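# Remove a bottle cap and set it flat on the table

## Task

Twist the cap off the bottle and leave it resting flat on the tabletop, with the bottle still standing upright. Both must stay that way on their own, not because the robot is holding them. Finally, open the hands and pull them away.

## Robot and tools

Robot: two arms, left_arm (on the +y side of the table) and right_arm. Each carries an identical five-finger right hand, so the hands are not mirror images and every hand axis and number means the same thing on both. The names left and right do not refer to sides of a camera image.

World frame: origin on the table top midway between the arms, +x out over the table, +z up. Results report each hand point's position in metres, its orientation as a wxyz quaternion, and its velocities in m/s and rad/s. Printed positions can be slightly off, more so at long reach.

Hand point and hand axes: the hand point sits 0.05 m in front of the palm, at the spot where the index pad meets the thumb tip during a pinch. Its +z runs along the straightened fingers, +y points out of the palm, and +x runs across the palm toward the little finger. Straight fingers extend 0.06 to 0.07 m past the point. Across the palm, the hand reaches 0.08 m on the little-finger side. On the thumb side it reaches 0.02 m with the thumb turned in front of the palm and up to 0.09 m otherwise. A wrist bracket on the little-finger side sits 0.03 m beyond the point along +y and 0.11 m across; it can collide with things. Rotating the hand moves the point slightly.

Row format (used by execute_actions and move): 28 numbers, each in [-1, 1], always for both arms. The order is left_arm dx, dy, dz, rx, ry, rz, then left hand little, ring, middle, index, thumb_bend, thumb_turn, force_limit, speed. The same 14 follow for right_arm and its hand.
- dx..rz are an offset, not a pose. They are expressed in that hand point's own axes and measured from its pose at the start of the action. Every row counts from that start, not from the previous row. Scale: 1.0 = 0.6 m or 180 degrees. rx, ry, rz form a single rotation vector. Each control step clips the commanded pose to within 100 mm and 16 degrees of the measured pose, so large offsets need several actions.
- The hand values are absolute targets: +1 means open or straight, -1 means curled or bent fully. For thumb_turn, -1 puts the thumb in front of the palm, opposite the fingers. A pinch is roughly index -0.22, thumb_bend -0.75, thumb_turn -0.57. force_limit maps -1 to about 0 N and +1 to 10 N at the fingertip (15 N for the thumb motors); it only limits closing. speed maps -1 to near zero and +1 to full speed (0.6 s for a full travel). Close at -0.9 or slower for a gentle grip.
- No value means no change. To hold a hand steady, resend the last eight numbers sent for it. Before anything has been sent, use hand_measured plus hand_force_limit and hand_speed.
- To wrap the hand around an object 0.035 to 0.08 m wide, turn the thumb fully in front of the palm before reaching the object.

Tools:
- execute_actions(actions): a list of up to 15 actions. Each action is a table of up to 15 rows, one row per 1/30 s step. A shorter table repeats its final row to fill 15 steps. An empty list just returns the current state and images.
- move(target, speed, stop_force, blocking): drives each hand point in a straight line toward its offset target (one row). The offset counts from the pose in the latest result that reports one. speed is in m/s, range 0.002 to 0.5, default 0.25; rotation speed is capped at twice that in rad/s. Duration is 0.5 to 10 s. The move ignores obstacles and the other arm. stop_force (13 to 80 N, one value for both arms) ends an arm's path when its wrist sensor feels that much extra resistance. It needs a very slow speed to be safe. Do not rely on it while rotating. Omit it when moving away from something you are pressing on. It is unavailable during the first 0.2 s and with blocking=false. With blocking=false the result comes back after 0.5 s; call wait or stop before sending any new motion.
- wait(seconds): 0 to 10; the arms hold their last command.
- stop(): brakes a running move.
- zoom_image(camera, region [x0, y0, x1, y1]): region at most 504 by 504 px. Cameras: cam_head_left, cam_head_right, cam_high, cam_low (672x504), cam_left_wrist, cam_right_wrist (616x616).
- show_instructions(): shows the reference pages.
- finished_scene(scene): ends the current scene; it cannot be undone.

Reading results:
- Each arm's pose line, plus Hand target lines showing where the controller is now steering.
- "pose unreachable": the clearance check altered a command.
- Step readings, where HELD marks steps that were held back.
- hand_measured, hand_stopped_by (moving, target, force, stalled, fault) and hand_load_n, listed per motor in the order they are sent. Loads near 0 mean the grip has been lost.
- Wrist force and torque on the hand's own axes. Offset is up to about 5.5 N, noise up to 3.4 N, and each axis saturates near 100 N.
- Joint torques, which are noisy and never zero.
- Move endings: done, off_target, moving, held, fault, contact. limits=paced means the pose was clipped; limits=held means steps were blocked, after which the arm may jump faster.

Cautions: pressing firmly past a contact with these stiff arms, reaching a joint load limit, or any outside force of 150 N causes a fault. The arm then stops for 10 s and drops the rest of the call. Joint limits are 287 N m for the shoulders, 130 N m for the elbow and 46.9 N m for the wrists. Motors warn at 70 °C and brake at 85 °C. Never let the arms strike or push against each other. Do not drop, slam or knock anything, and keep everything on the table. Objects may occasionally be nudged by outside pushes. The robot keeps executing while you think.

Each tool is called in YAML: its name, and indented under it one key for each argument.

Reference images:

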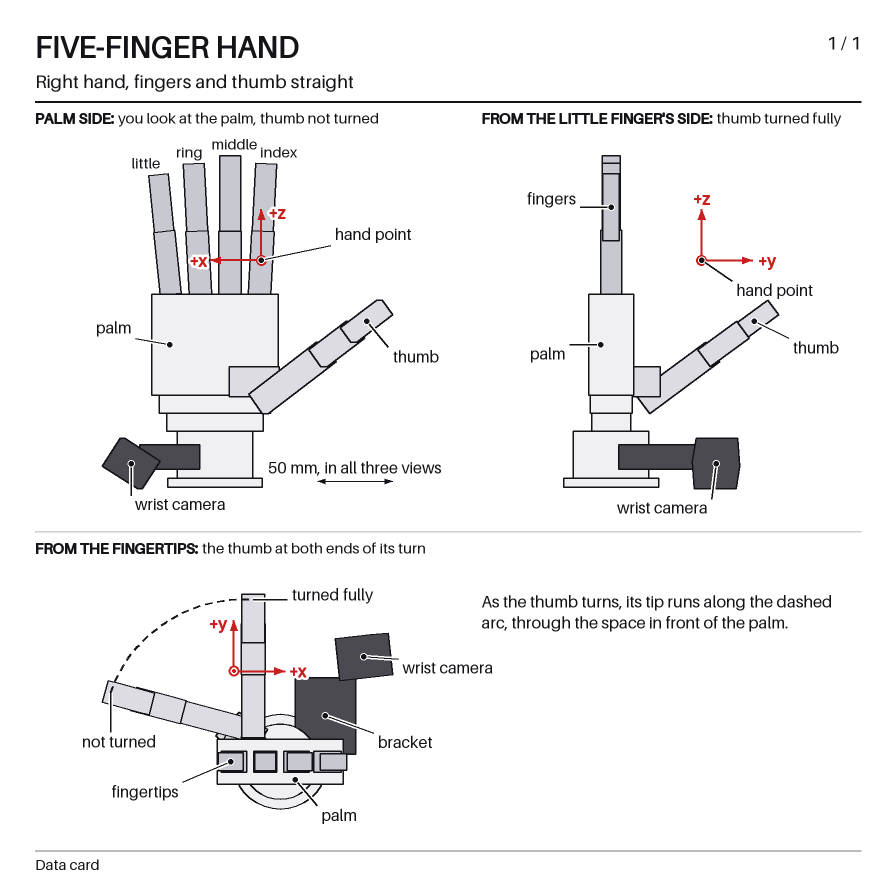

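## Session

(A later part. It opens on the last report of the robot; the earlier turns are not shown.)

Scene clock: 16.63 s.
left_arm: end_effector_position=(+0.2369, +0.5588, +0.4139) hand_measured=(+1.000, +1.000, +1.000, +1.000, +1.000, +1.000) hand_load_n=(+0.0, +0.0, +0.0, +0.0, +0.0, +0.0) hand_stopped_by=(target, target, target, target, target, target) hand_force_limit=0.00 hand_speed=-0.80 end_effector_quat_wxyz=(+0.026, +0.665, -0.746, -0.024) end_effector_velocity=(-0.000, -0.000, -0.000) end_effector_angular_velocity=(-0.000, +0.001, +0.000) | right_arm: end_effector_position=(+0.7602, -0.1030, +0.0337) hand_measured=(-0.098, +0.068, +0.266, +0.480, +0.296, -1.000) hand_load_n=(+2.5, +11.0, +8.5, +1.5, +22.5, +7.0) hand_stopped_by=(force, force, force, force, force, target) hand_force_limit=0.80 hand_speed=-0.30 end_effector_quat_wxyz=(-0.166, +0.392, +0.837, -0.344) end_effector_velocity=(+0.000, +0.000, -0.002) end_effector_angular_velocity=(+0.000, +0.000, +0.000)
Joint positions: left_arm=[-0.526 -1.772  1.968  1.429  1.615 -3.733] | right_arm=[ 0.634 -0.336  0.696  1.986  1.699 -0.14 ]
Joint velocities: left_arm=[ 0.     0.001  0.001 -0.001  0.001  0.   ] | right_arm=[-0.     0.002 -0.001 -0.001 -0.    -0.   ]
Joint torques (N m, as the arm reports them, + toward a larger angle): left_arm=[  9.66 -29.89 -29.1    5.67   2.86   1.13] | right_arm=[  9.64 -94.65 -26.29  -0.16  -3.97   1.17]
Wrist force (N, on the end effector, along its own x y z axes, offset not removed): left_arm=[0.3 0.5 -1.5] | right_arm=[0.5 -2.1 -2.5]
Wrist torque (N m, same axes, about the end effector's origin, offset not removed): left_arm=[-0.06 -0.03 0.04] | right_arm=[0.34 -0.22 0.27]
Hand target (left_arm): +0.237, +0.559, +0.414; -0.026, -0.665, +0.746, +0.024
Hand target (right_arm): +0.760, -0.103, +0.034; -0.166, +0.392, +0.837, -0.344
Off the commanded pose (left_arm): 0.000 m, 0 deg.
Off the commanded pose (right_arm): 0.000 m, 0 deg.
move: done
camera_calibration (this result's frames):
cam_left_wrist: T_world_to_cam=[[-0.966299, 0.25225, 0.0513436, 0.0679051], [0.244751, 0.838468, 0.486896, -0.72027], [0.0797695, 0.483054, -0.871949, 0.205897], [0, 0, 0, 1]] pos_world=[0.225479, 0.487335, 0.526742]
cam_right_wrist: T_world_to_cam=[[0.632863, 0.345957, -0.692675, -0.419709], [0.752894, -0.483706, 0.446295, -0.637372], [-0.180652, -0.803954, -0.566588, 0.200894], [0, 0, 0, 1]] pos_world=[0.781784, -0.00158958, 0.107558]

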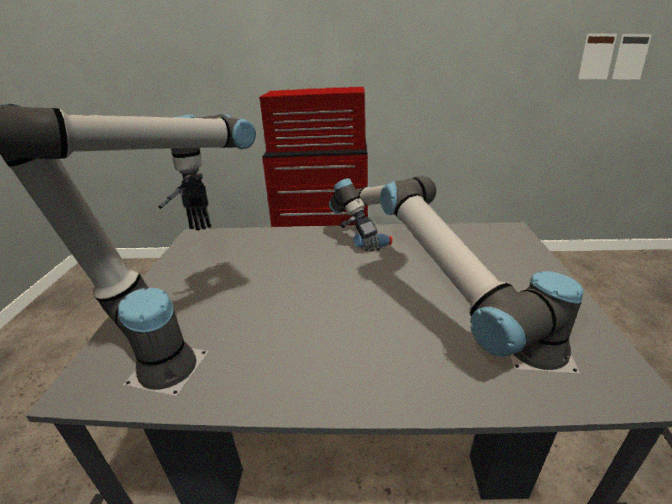

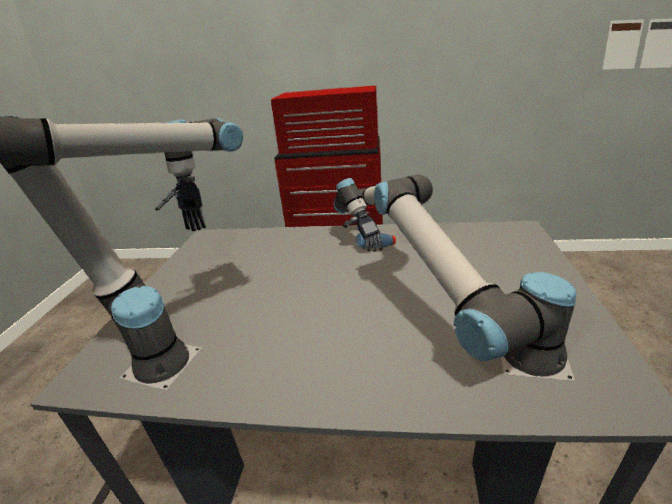

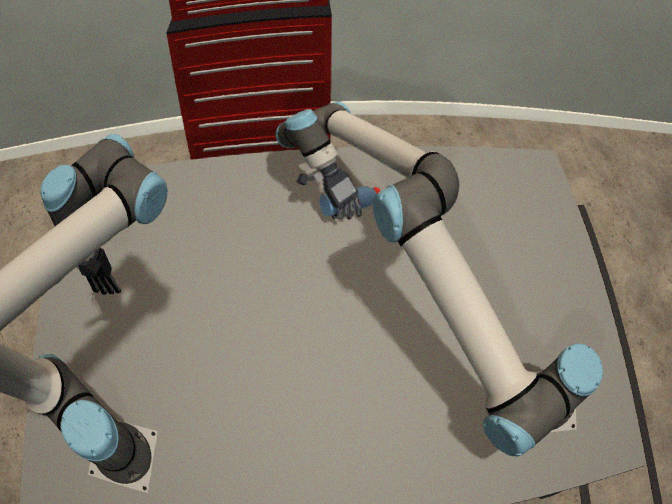

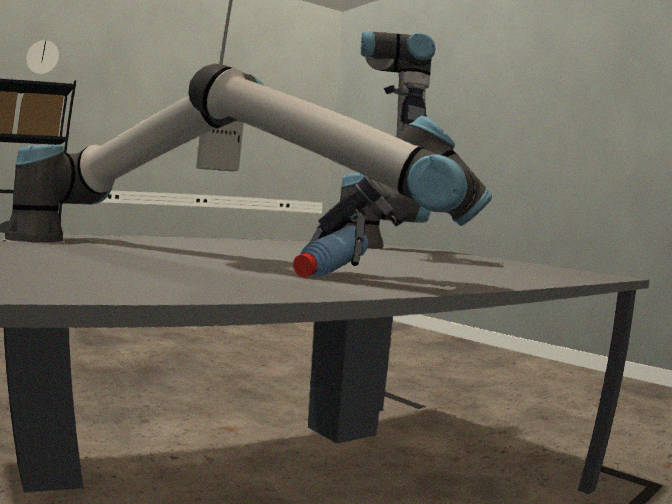

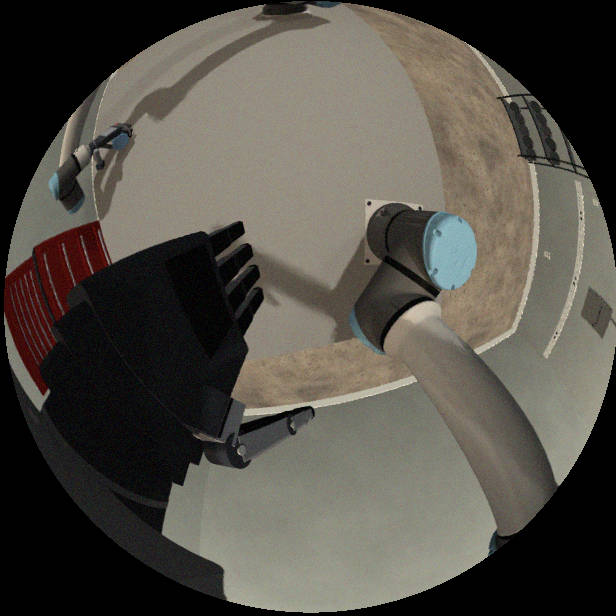

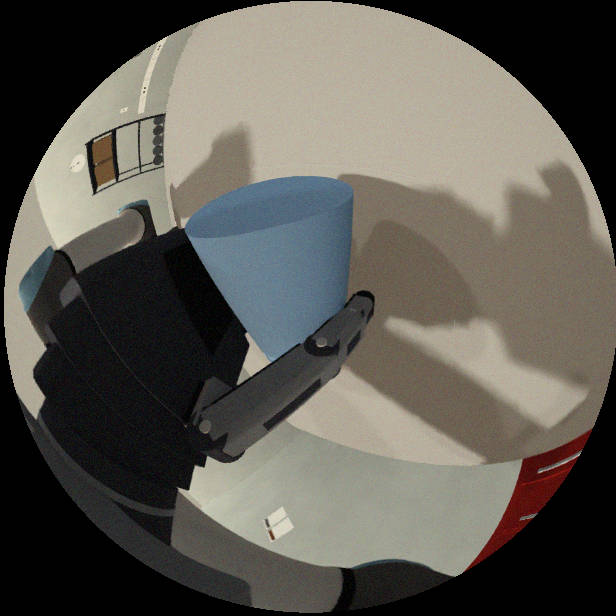

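move:
  target: [0,0,0,0,0,0,1,1,1,1,1,1,0,-0.8, 0,-0.12,-0.12,0,0,0,-0.98,-1,-1,-1,-0.6,-1,0.8,-0.3]
  speed: 0.15

move:
  target: [0,0,0,0,0,0,1,1,1,1,1,1,0,-0.8, 0,0,0,0,0,0,-1,-0.98,-0.98,-0.98,-0.6,-1,1,-0.3]

Scene clock: 18.03 s.
left_arm: end_effector_position=(+0.2369, +0.5588, +0.4139) hand_measured=(+1.000, +1.000, +1.000, +1.000, +1.000, +1.000) hand_load_n=(+0.0, +0.0, +0.0, +0.0, +0.0, +0.0) hand_stopped_by=(target, target, target, target, target, target) hand_force_limit=0.00 hand_speed=-0.80 end_effector_quat_wxyz=(+0.026, +0.665, -0.746, -0.024) end_effector_velocity=(-0.000, -0.000, +0.000) end_effector_angular_velocity=(-0.001, -0.000, -0.000) | right_arm: end_effector_position=(+0.7605, -0.1037, +0.1352) hand_measured=(-0.098, +0.068, +0.266, +0.480, +0.296, -1.000) hand_load_n=(+1.0, +10.5, +9.0, +1.0, +22.0, +8.0) hand_stopped_by=(force, force, force, force, force, target) hand_force_limit=0.80 hand_speed=-0.30 end_effector_quat_wxyz=(-0.166, +0.392, +0.837, -0.344) end_effector_velocity=(-0.000, +0.000, +0.003) end_effector_angular_velocity=(-0.001, +0.002, +0.000)
Joint positions: left_arm=[-0.526 -1.772  1.968  1.429  1.615 -3.733] | right_arm=[ 0.633 -0.417  0.674  2.089  1.7   -0.141]
Joint velocities: left_arm=[-0.    -0.001 -0.    -0.     0.     0.   ] | right_arm=[ 0.    -0.001 -0.001  0.005 -0.     0.   ]
Joint torques (N m, as the arm reports them, + toward a larger angle): left_arm=[ 11.41 -27.85 -29.24   5.38   2.43   1.4 ] | right_arm=[ -14.25 -121.76  -52.09    7.21    3.71   -4.09]
Wrist force (N, on the end effector, along its own x y z axes, offset not removed): left_arm=[0.0 -0.8 -4.5] | right_arm=[-1.8 -6.8 -2.3]
Wrist torque (N m, same axes, about the end effector's origin, offset not removed): left_arm=[0.03 0.07 -0.02] | right_arm=[-0.96 0.26 -0.31]
Hand target (left_arm): +0.237, +0.559, +0.414; -0.026, -0.665, +0.746, +0.024
Hand target (right_arm): +0.761, -0.104, +0.136; -0.166, +0.392, +0.837, -0.344
Off the commanded pose (left_arm): 0.000 m, 0 deg.
Off the commanded pose (right_arm): 0.000 m, 0 deg.
move: done
camera_calibration (this result's frames):
cam_left_wrist: T_world_to_cam=[[-0.966299, 0.25225, 0.0513437, 0.0679049], [0.244751, 0.838468, 0.486896, -0.72027], [0.0797695, 0.483054, -0.871949, 0.205897], [0, 0, 0, 1]] pos_world=[0.225479, 0.487335, 0.526742]
cam_right_wrist: T_world_to_cam=[[0.632856, 0.345957, -0.692681, -0.349303], [0.752899, -0.483704, 0.446289, -0.683253], [-0.180656, -0.803955, -0.566586, 0.25782], [0, 0, 0, 1]] pos_world=[0.782056, -0.00237288, 0.20905]

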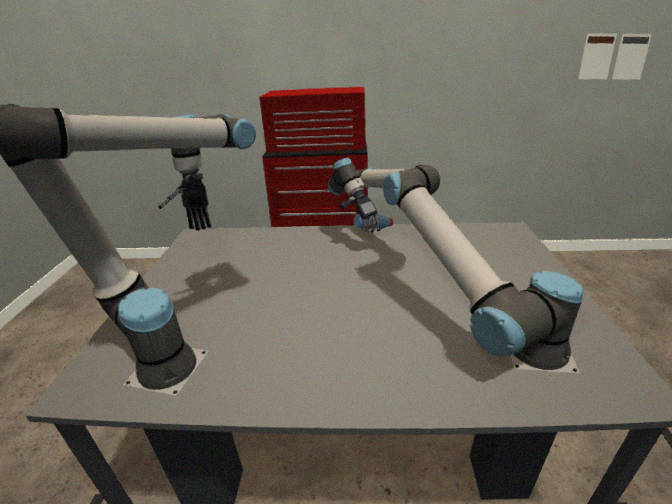

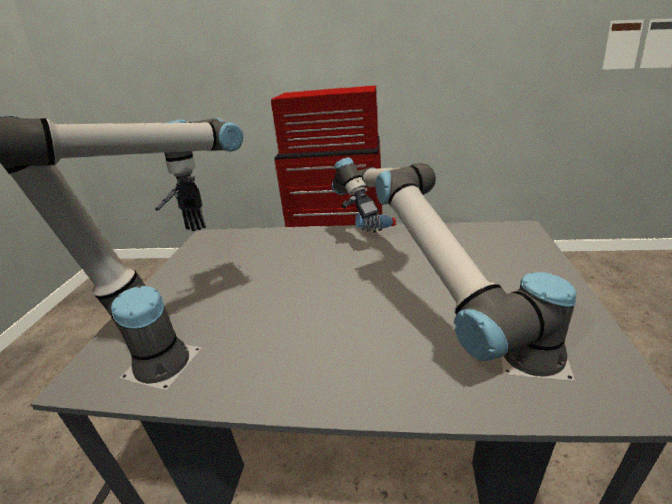

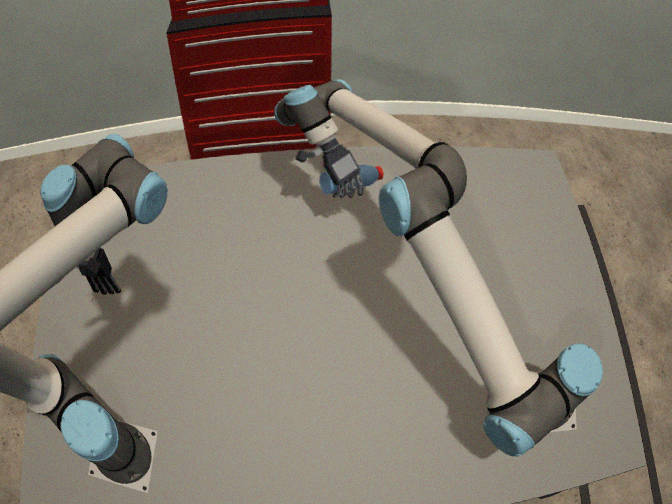

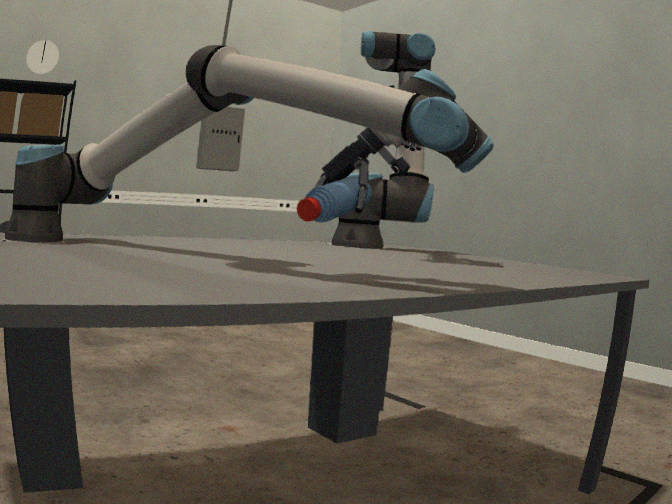

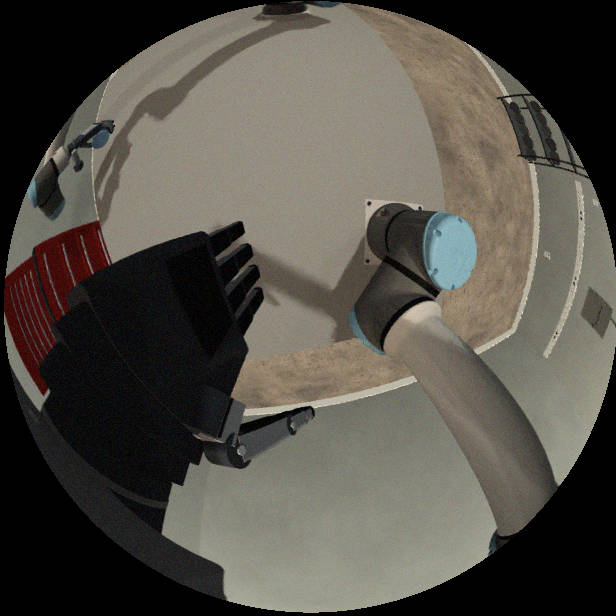

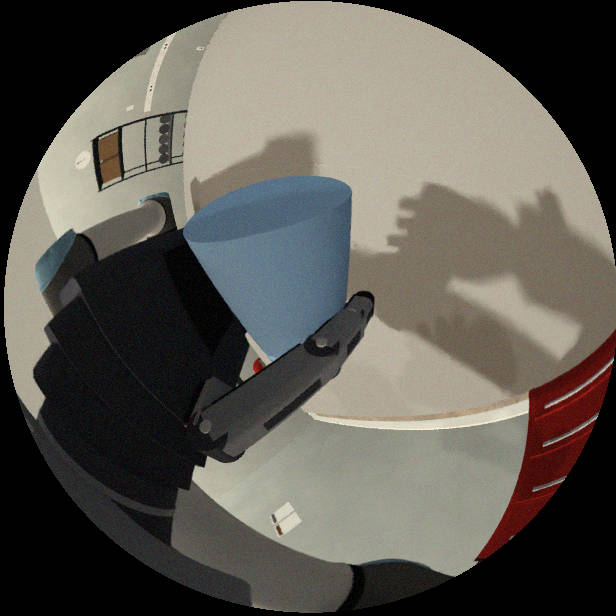

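Scene clock: 18.53 s.
left_arm: end_effector_position=(+0.2369, +0.5588, +0.4139) hand_measured=(+1.000, +1.000, +1.000, +1.000, +1.000, +1.000) hand_load_n=(+0.0, +0.0, +0.0, +0.0, +0.0, +0.0) hand_stopped_by=(target, target, target, target, target, target) hand_force_limit=0.00 hand_speed=-0.80 end_effector_quat_wxyz=(+0.026, +0.665, -0.746, -0.024) end_effector_velocity=(+0.000, -0.000, -0.001) end_effector_angular_velocity=(+0.001, +0.001, +0.000) | right_arm: end_effector_position=(+0.7605, -0.1037, +0.1353) hand_measured=(-0.162, +0.068, +0.246, +0.410, +0.300, -1.000) hand_load_n=(+12.0, +2.0, +6.0, +10.5, +28.5, +9.0) hand_stopped_by=(force, force, force, force, force, target) hand_force_limit=1.00 hand_speed=-0.30 end_effector_quat_wxyz=(-0.166, +0.392, +0.837, -0.344) end_effector_velocity=(-0.000, +0.000, +0.001) end_effector_angular_velocity=(-0.000, +0.001, -0.000)
Joint positions: left_arm=[-0.526 -1.772  1.968  1.429  1.615 -3.733] | right_arm=[ 0.633 -0.417  0.674  2.089  1.7   -0.141]
Joint velocities: left_arm=[ 0.     0.001  0.001 -0.001  0.    -0.   ] | right_arm=[ 0.    -0.001  0.     0.001 -0.    -0.   ]
Joint torques (N m, as the arm reports them, + toward a larger angle): left_arm=[ 11.23 -29.27 -29.12   5.48   2.78   1.52] | right_arm=[ -16.05 -101.24  -47.83    2.59    3.39   -4.03]
Wrist force (N, on the end effector, along its own x y z axes, offset not removed): left_arm=[0.1 -1.4 -2.8] | right_arm=[3.1 4.0 -2.7]
Wrist torque (N m, same axes, about the end effector's origin, offset not removed): left_arm=[-0.25 0.05 -0.03] | right_arm=[0.58 -0.42 0.50]
Hand target (left_arm): +0.237, +0.559, +0.414; -0.026, -0.665, +0.746, +0.024
Hand target (right_arm): +0.761, -0.104, +0.135; -0.166, +0.392, +0.837, -0.344
Off the commanded pose (left_arm): 0.000 m, 0 deg.
Off the commanded pose (right_arm): 0.000 m, 0 deg.
move: done
camera_calibration (this result's frames):
cam_left_wrist: T_world_to_cam=[[-0.966299, 0.25225, 0.0513436, 0.067905], [0.244751, 0.838468, 0.486896, -0.72027], [0.0797696, 0.483054, -0.871949, 0.205897], [0, 0, 0, 1]] pos_world=[0.225479, 0.487335, 0.526742]
cam_right_wrist: T_world_to_cam=[[0.632857, 0.345959, -0.692679, -0.349232], [0.752899, -0.483702, 0.44629, -0.683301], [-0.180653, -0.803955, -0.566586, 0.257875], [0, 0, 0, 1]] pos_world=[0.782056, -0.00237478, 0.209154]

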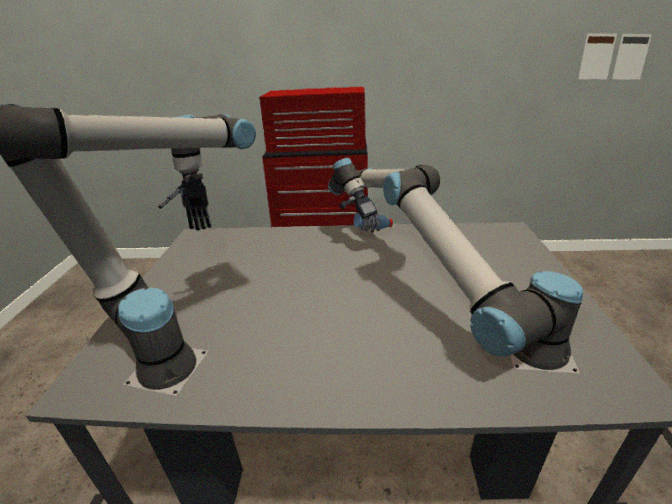

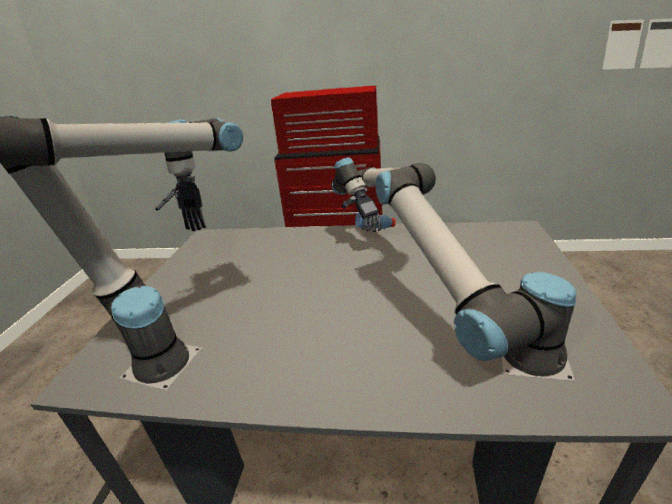

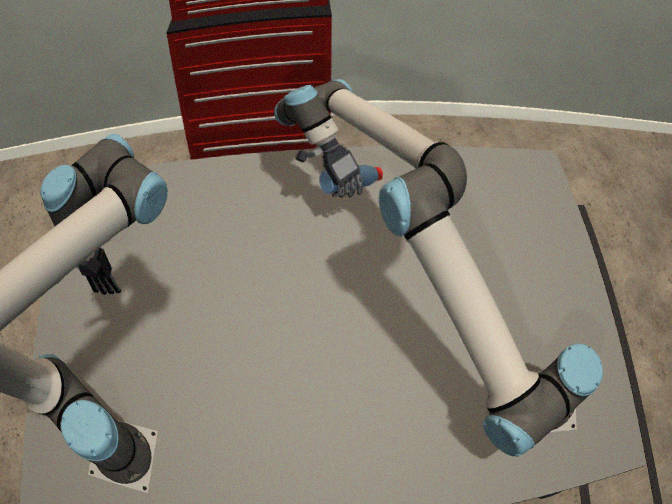

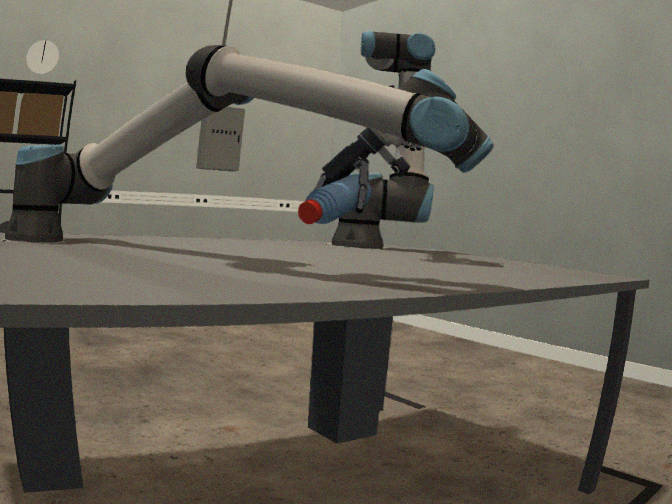

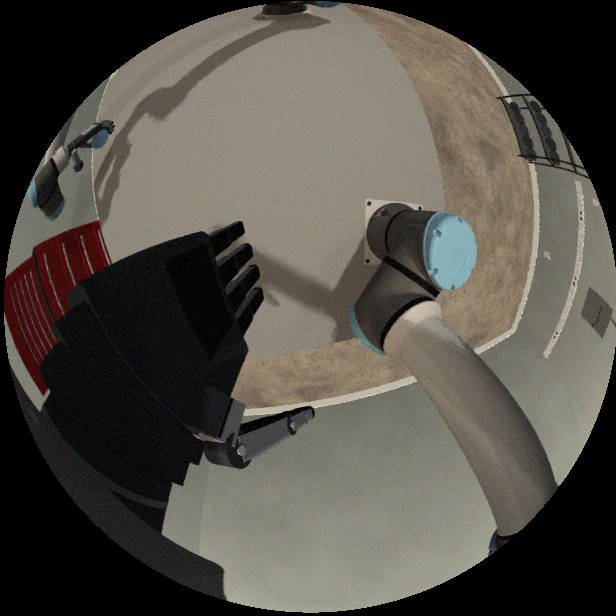

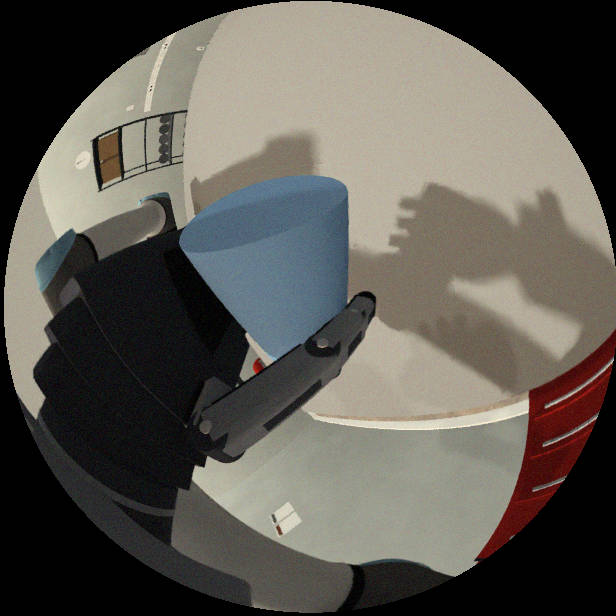

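move:
  target: [0,0,0,0,0,0,1,1,1,1,1,1,0,-0.8, 0.273,-0.436,0.047,-0.75,0,0,-1,-0.98,-0.98,-0.98,-0.6,-1,1,-0.3]
  speed: 0.4

move:
  target: [0,0,0,0,0,0,1,1,1,1,1,1,0,-0.8, 0,0,0,0,0,-0.5,-1,-0.98,-0.98,-0.98,-0.6,-1,1,-0.3]
  speed: 0.4

move:
  target: [0,0,0,0,0,0,1,1,1,1,1,1,0,-0.8, 0,0,0,0,-0.11,0,-1,-0.98,-0.98,-0.98,-0.6,-1,1,-0.3]
  speed: 0.4

Scene clock: 22.60 s.
left_arm: end_effector_position=(+0.2369, +0.5588, +0.4139) hand_measured=(+1.000, +1.000, +1.000, +1.000, +1.000, +1.000) hand_load_n=(+0.0, +0.0, +0.0, +0.0, +0.0, +0.0) hand_stopped_by=(target, target, target, target, target, target) hand_force_limit=0.00 hand_speed=-0.80 end_effector_quat_wxyz=(+0.026, +0.665, -0.746, -0.024) end_effector_velocity=(+0.001, -0.000, -0.000) end_effector_angular_velocity=(+0.001, +0.000, -0.000) | right_arm: end_effector_position=(+0.4992, -0.1093, +0.3008) hand_measured=(-0.162, +0.068, +0.246, +0.410, +0.300, -1.000) hand_load_n=(+12.0, +2.5, +6.5, +11.0, +28.0, +9.0) hand_stopped_by=(force, force, force, force, force, target) hand_force_limit=1.00 hand_speed=-0.30 end_effector_quat_wxyz=(+0.298, +0.303, +0.639, +0.641) end_effector_velocity=(-0.001, +0.000, +0.001) end_effector_angular_velocity=(+0.010, -0.013, -0.001)
Joint positions: left_arm=[-0.526 -1.772  1.968  1.429  1.615 -3.733] | right_arm=[ 0.743 -1.511  2.367 -0.856  1.49   0.009]
Joint velocities: left_arm=[-0.     0.001 -0.001 -0.    -0.    -0.   ] | right_arm=[ 0.002  0.005  0.004 -0.026  0.003  0.   ]
Joint torques (N m, as the arm reports them, + toward a larger angle): left_arm=[ 11.35 -28.89 -29.57   5.52   2.36   1.46] | right_arm=[ 21.37 -16.68 -19.    -4.74   3.63   3.45]
Wrist force (N, on the end effector, along its own x y z axes, offset not removed): left_arm=[-1.9 -0.7 -4.3] | right_arm=[-2.2 2.7 -0.8]
Wrist torque (N m, same axes, about the end effector's origin, offset not removed): left_arm=[-0.02 0.44 -0.14] | right_arm=[0.37 0.42 0.09]
Hand target (left_arm): +0.237, +0.559, +0.414; -0.026, -0.665, +0.746, +0.024
Hand target (right_arm): +0.499, -0.109, +0.301; +0.298, +0.303, +0.638, +0.642
Off the commanded pose (left_arm): 0.000 m, 0 deg.
Off the commanded pose (right_arm): 0.001 m, 0 deg.
move: done
camera_calibration (this result's frames):
cam_left_wrist: T_world_to_cam=[[-0.966299, 0.25225, 0.0513437, 0.0679049], [0.244751, 0.838468, 0.486896, -0.72027], [0.0797696, 0.483054, -0.871949, 0.205897], [0, 0, 0, 1]] pos_world=[0.225479, 0.487335, 0.526742]
cam_right_wrist: T_world_to_cam=[[0.0886329, -0.12214, 0.988547, -0.352469], [0.146926, -0.979994, -0.134256, -0.140262], [0.985169, 0.157142, -0.0689143, -0.326624], [0, 0, 0, 1]] pos_world=[0.373628, -0.12918, 0.307092]

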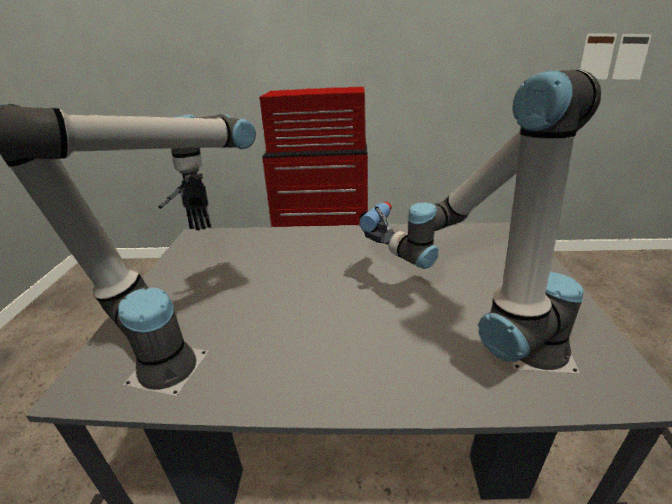

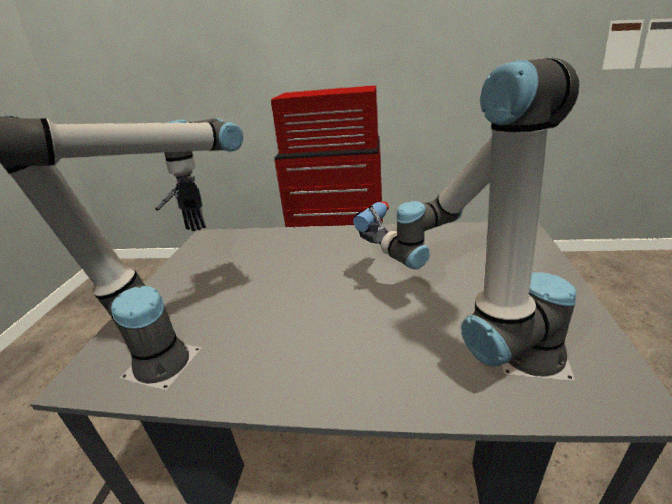

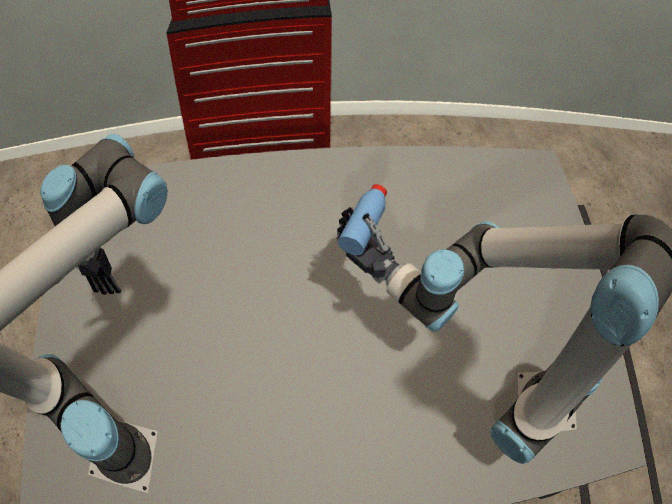

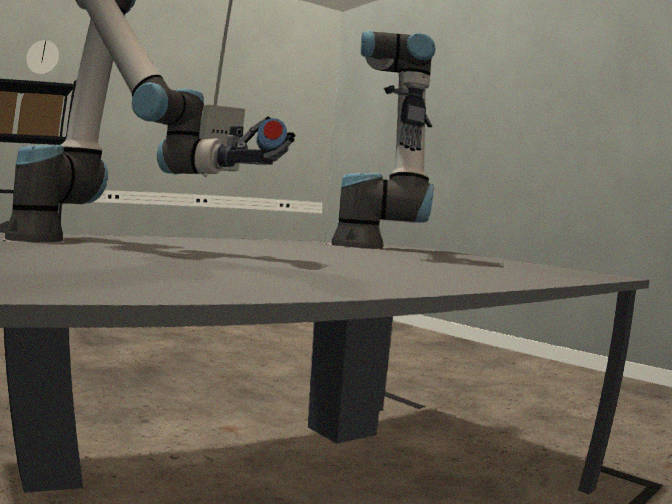

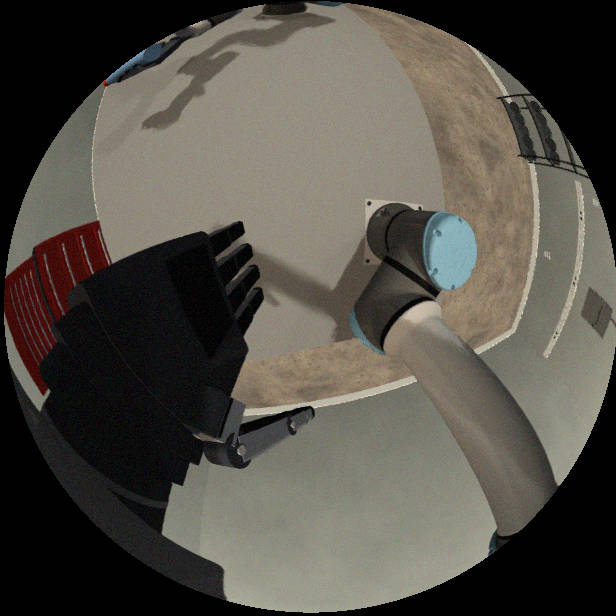

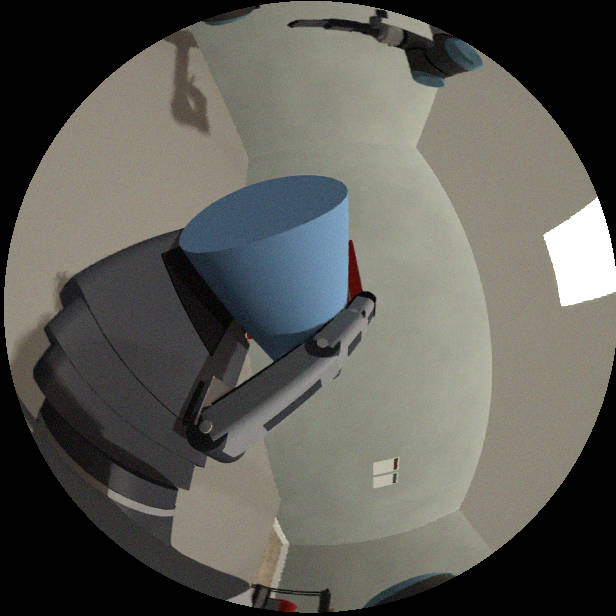

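Scene clock: 25.23 s.
left_arm: end_effector_position=(+0.2369, +0.5588, +0.4139) hand_measured=(+1.000, +1.000, +1.000, +1.000, +1.000, +1.000) hand_load_n=(+0.0, +0.0, +0.0, +0.0, +0.0, +0.0) hand_stopped_by=(target, target, target, target, target, target) hand_force_limit=0.00 hand_speed=-0.80 end_effector_quat_wxyz=(+0.026, +0.665, -0.746, -0.024) end_effector_velocity=(+0.000, -0.000, +0.000) end_effector_angular_velocity=(+0.001, +0.001, +0.000) | right_arm: end_effector_position=(+0.4992, -0.1095, +0.3009) hand_measured=(-0.162, +0.068, +0.246, +0.410, +0.300, -1.000) hand_load_n=(+12.0, +2.0, +6.5, +10.5, +28.5, +9.0) hand_stopped_by=(force, force, force, force, force, target) hand_force_limit=1.00 hand_speed=-0.30 end_effector_quat_wxyz=(+0.664, -0.236, +0.666, +0.243) end_effector_velocity=(+0.001, +0.001, +0.001) end_effector_angular_velocity=(-0.012, -0.008, +0.000)
Joint positions: left_arm=[-0.526 -1.772  1.968  1.429  1.615 -3.733] | right_arm=[ 0.519 -1.595  2.38  -0.785  1.266 -1.56 ]
Joint velocities: left_arm=[ 0.     0.001 -0.001  0.001 -0.    -0.   ] | right_arm=[-0.001 -0.    -0.004  0.006 -0.001 -0.014]
Joint torques (N m, as the arm reports them, + toward a larger angle): left_arm=[ 10.54 -27.83 -29.27   5.44   2.47   1.59] | right_arm=[-15.52 -40.35 -47.89   1.76  -3.59  -4.33]
Wrist force (N, on the end effector, along its own x y z axes, offset not removed): left_arm=[-2.0 0.9 -2.4] | right_arm=[1.3 -6.5 0.4]
Wrist torque (N m, same axes, about the end effector's origin, offset not removed): left_arm=[0.13 0.34 -0.08] | right_arm=[-1.19 0.04 -0.04]
Hand target (left_arm): +0.237, +0.559, +0.414; -0.026, -0.665, +0.746, +0.024
Hand target (right_arm): +0.499, -0.109, +0.301; +0.664, -0.237, +0.666, +0.243
Off the commanded pose (left_arm): 0.000 m, 0 deg.
Off the commanded pose (right_arm): 0.000 m, 0 deg.
move: done
camera_calibration (this result's frames):
cam_left_wrist: T_world_to_cam=[[-0.966299, 0.25225, 0.0513436, 0.0679052], [0.244751, 0.838468, 0.486896, -0.72027], [0.0797695, 0.483054, -0.871949, 0.205897], [0, 0, 0, 1]] pos_world=[0.225479, 0.487335, 0.526742]
cam_right_wrist: T_world_to_cam=[[-0.638241, 0.754579, 0.152507, 0.357791], [-0.307873, -0.431758, 0.84782, -0.148875], [0.705593, 0.494161, 0.507881, -0.323711], [0, 0, 0, 1]] pos_world=[0.410931, -0.174295, 0.236061]

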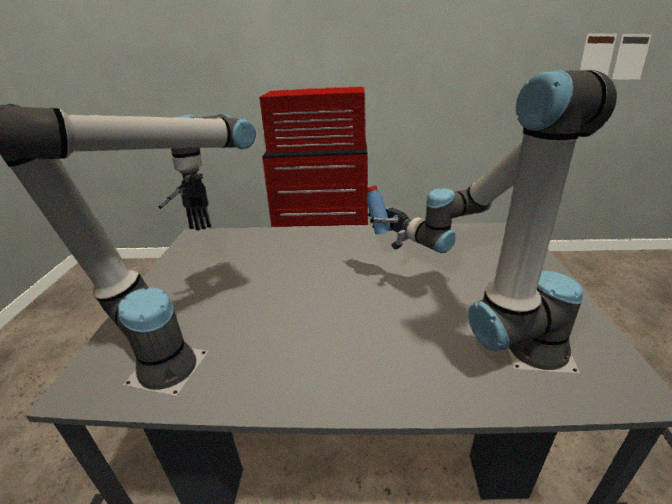

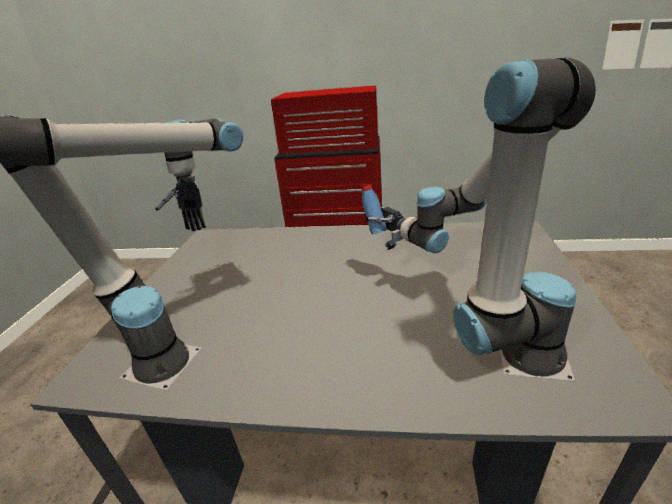

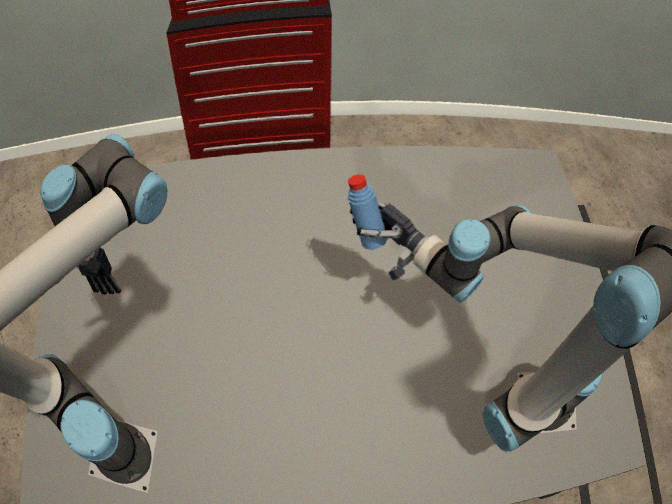

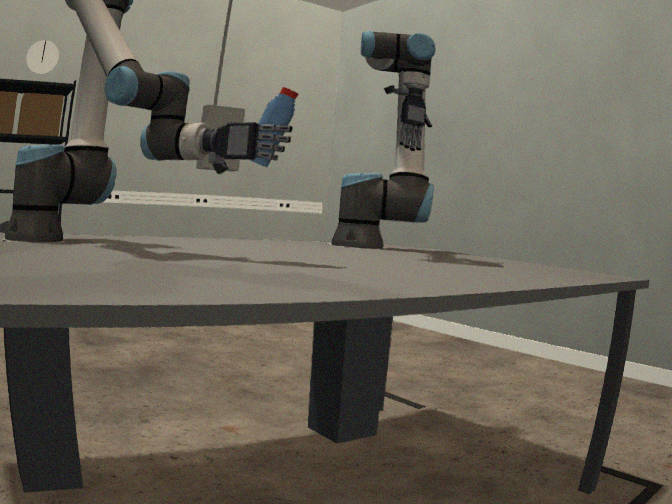

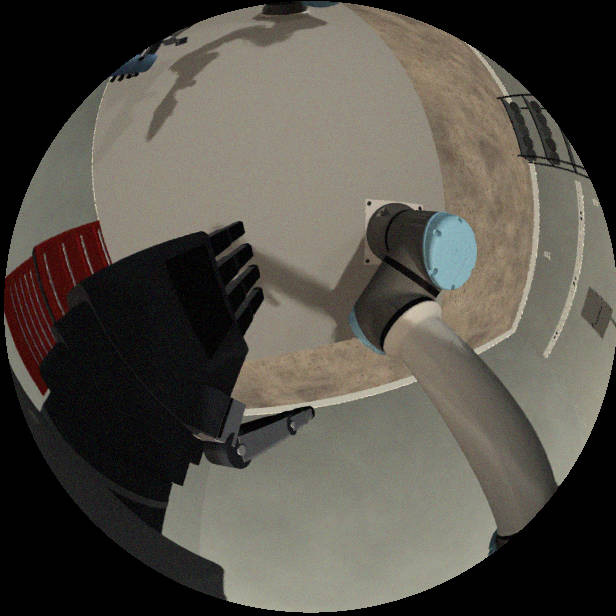

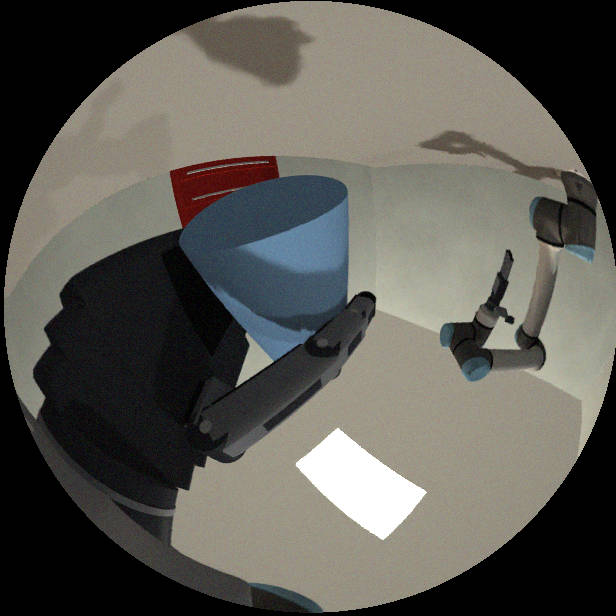

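Scene clock: 26.37 s.
left_arm: end_effector_position=(+0.2369, +0.5588, +0.4139) hand_measured=(+1.000, +1.000, +1.000, +1.000, +1.000, +1.000) hand_load_n=(+0.0, +0.0, +0.0, +0.0, +0.0, +0.0) hand_stopped_by=(target, target, target, target, target, target) hand_force_limit=0.00 hand_speed=-0.80 end_effector_quat_wxyz=(+0.026, +0.665, -0.746, -0.024) end_effector_velocity=(+0.000, -0.000, -0.001) end_effector_angular_velocity=(+0.001, +0.001, -0.000) | right_arm: end_effector_position=(+0.4992, -0.1095, +0.3007) hand_measured=(-0.162, +0.068, +0.246, +0.410, +0.300, -1.000) hand_load_n=(+12.0, +2.0, +6.5, +10.5, +28.5, +9.0) hand_stopped_by=(force, force, force, force, force, target) hand_force_limit=1.00 hand_speed=-0.30 end_effector_quat_wxyz=(+0.768, -0.191, +0.543, +0.280) end_effector_velocity=(+0.001, +0.000, -0.000) end_effector_angular_velocity=(+0.012, -0.012, -0.000)
Joint positions: left_arm=[-0.526 -1.772  1.968  1.429  1.615 -3.733] | right_arm=[ 0.54  -1.427  2.469 -1.399  1.307 -1.463]
Joint velocities: left_arm=[-0.     0.001  0.001 -0.     0.    -0.   ] | right_arm=[ 0.002  0.013  0.001 -0.031  0.004  0.005]
Joint torques (N m, as the arm reports them, + toward a larger angle): left_arm=[ 10.3  -29.37 -29.3    5.42   2.29   1.35] | right_arm=[ 15.12 -23.91 -12.55  -6.72   3.56   3.46]
Wrist force (N, on the end effector, along its own x y z axes, offset not removed): left_arm=[-1.1 -1.2 -2.4] | right_arm=[2.4 -0.7 -3.2]
Wrist torque (N m, same axes, about the end effector's origin, offset not removed): left_arm=[-0.25 0.19 -0.11] | right_arm=[-0.12 0.17 0.24]
Hand target (left_arm): +0.237, +0.559, +0.414; -0.026, -0.665, +0.746, +0.024
Hand target (right_arm): +0.499, -0.109, +0.301; +0.769, -0.191, +0.542, +0.280
Off the commanded pose (left_arm): 0.000 m, 0 deg.
Off the commanded pose (right_arm): 0.000 m, 0 deg.
move: done
camera_calibration (this result's frames):
cam_left_wrist: T_world_to_cam=[[-0.966299, 0.25225, 0.0513436, 0.067905], [0.244751, 0.838468, 0.486896, -0.72027], [0.0797696, 0.483054, -0.871949, 0.205897], [0, 0, 0, 1]] pos_world=[0.225479, 0.487335, 0.526742]
cam_right_wrist: T_world_to_cam=[[-0.674938, 0.724335, 0.140704, 0.376371], [-0.506362, -0.593374, 0.625703, -0.000521963], [0.536709, 0.351064, 0.767267, -0.33301], [0, 0, 0, 1]] pos_world=[0.432492, -0.156021, 0.202877]

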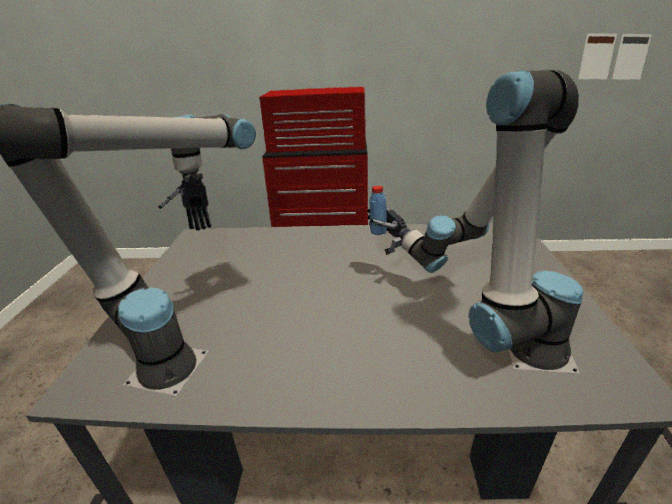

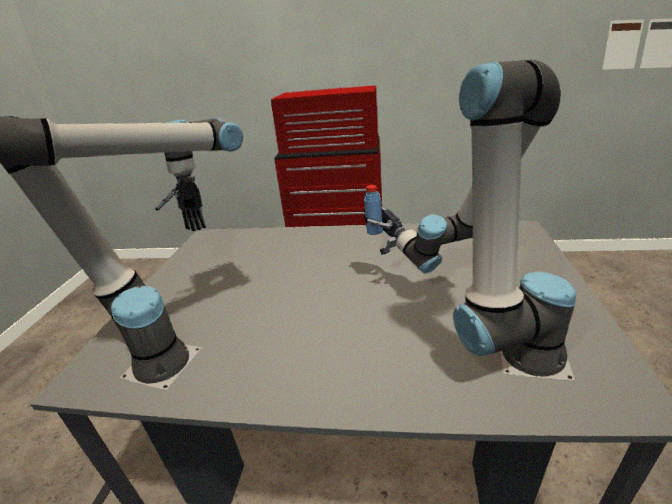

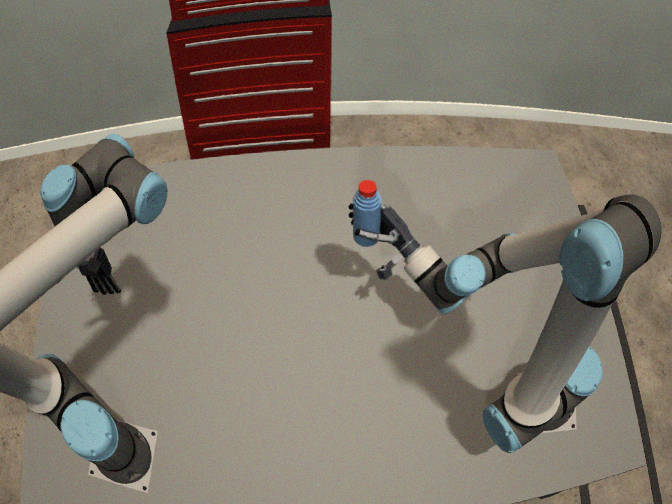

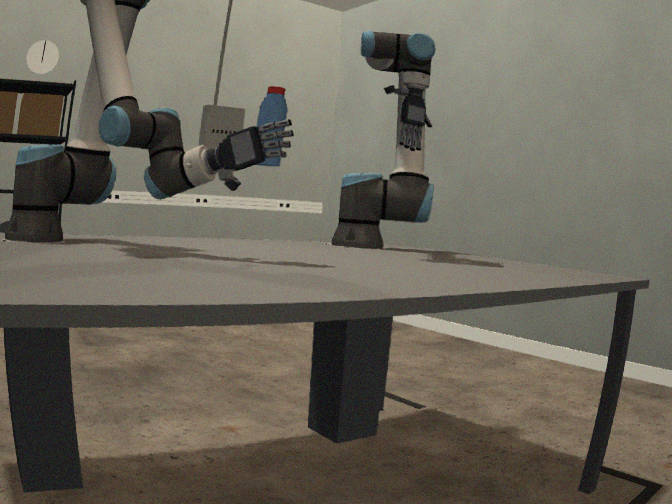

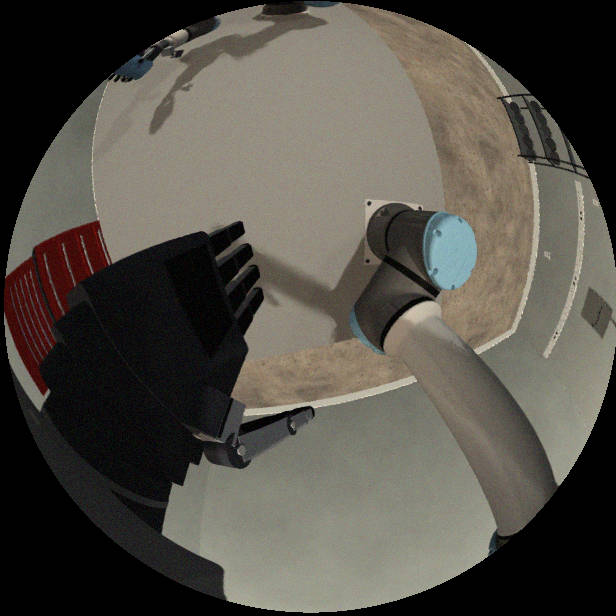

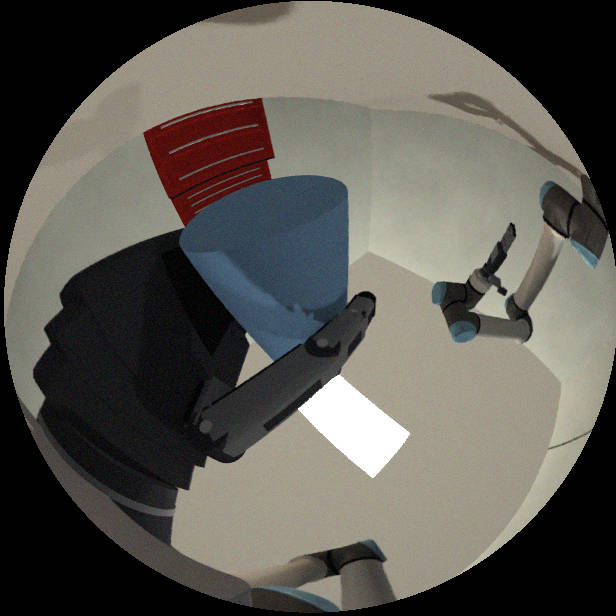

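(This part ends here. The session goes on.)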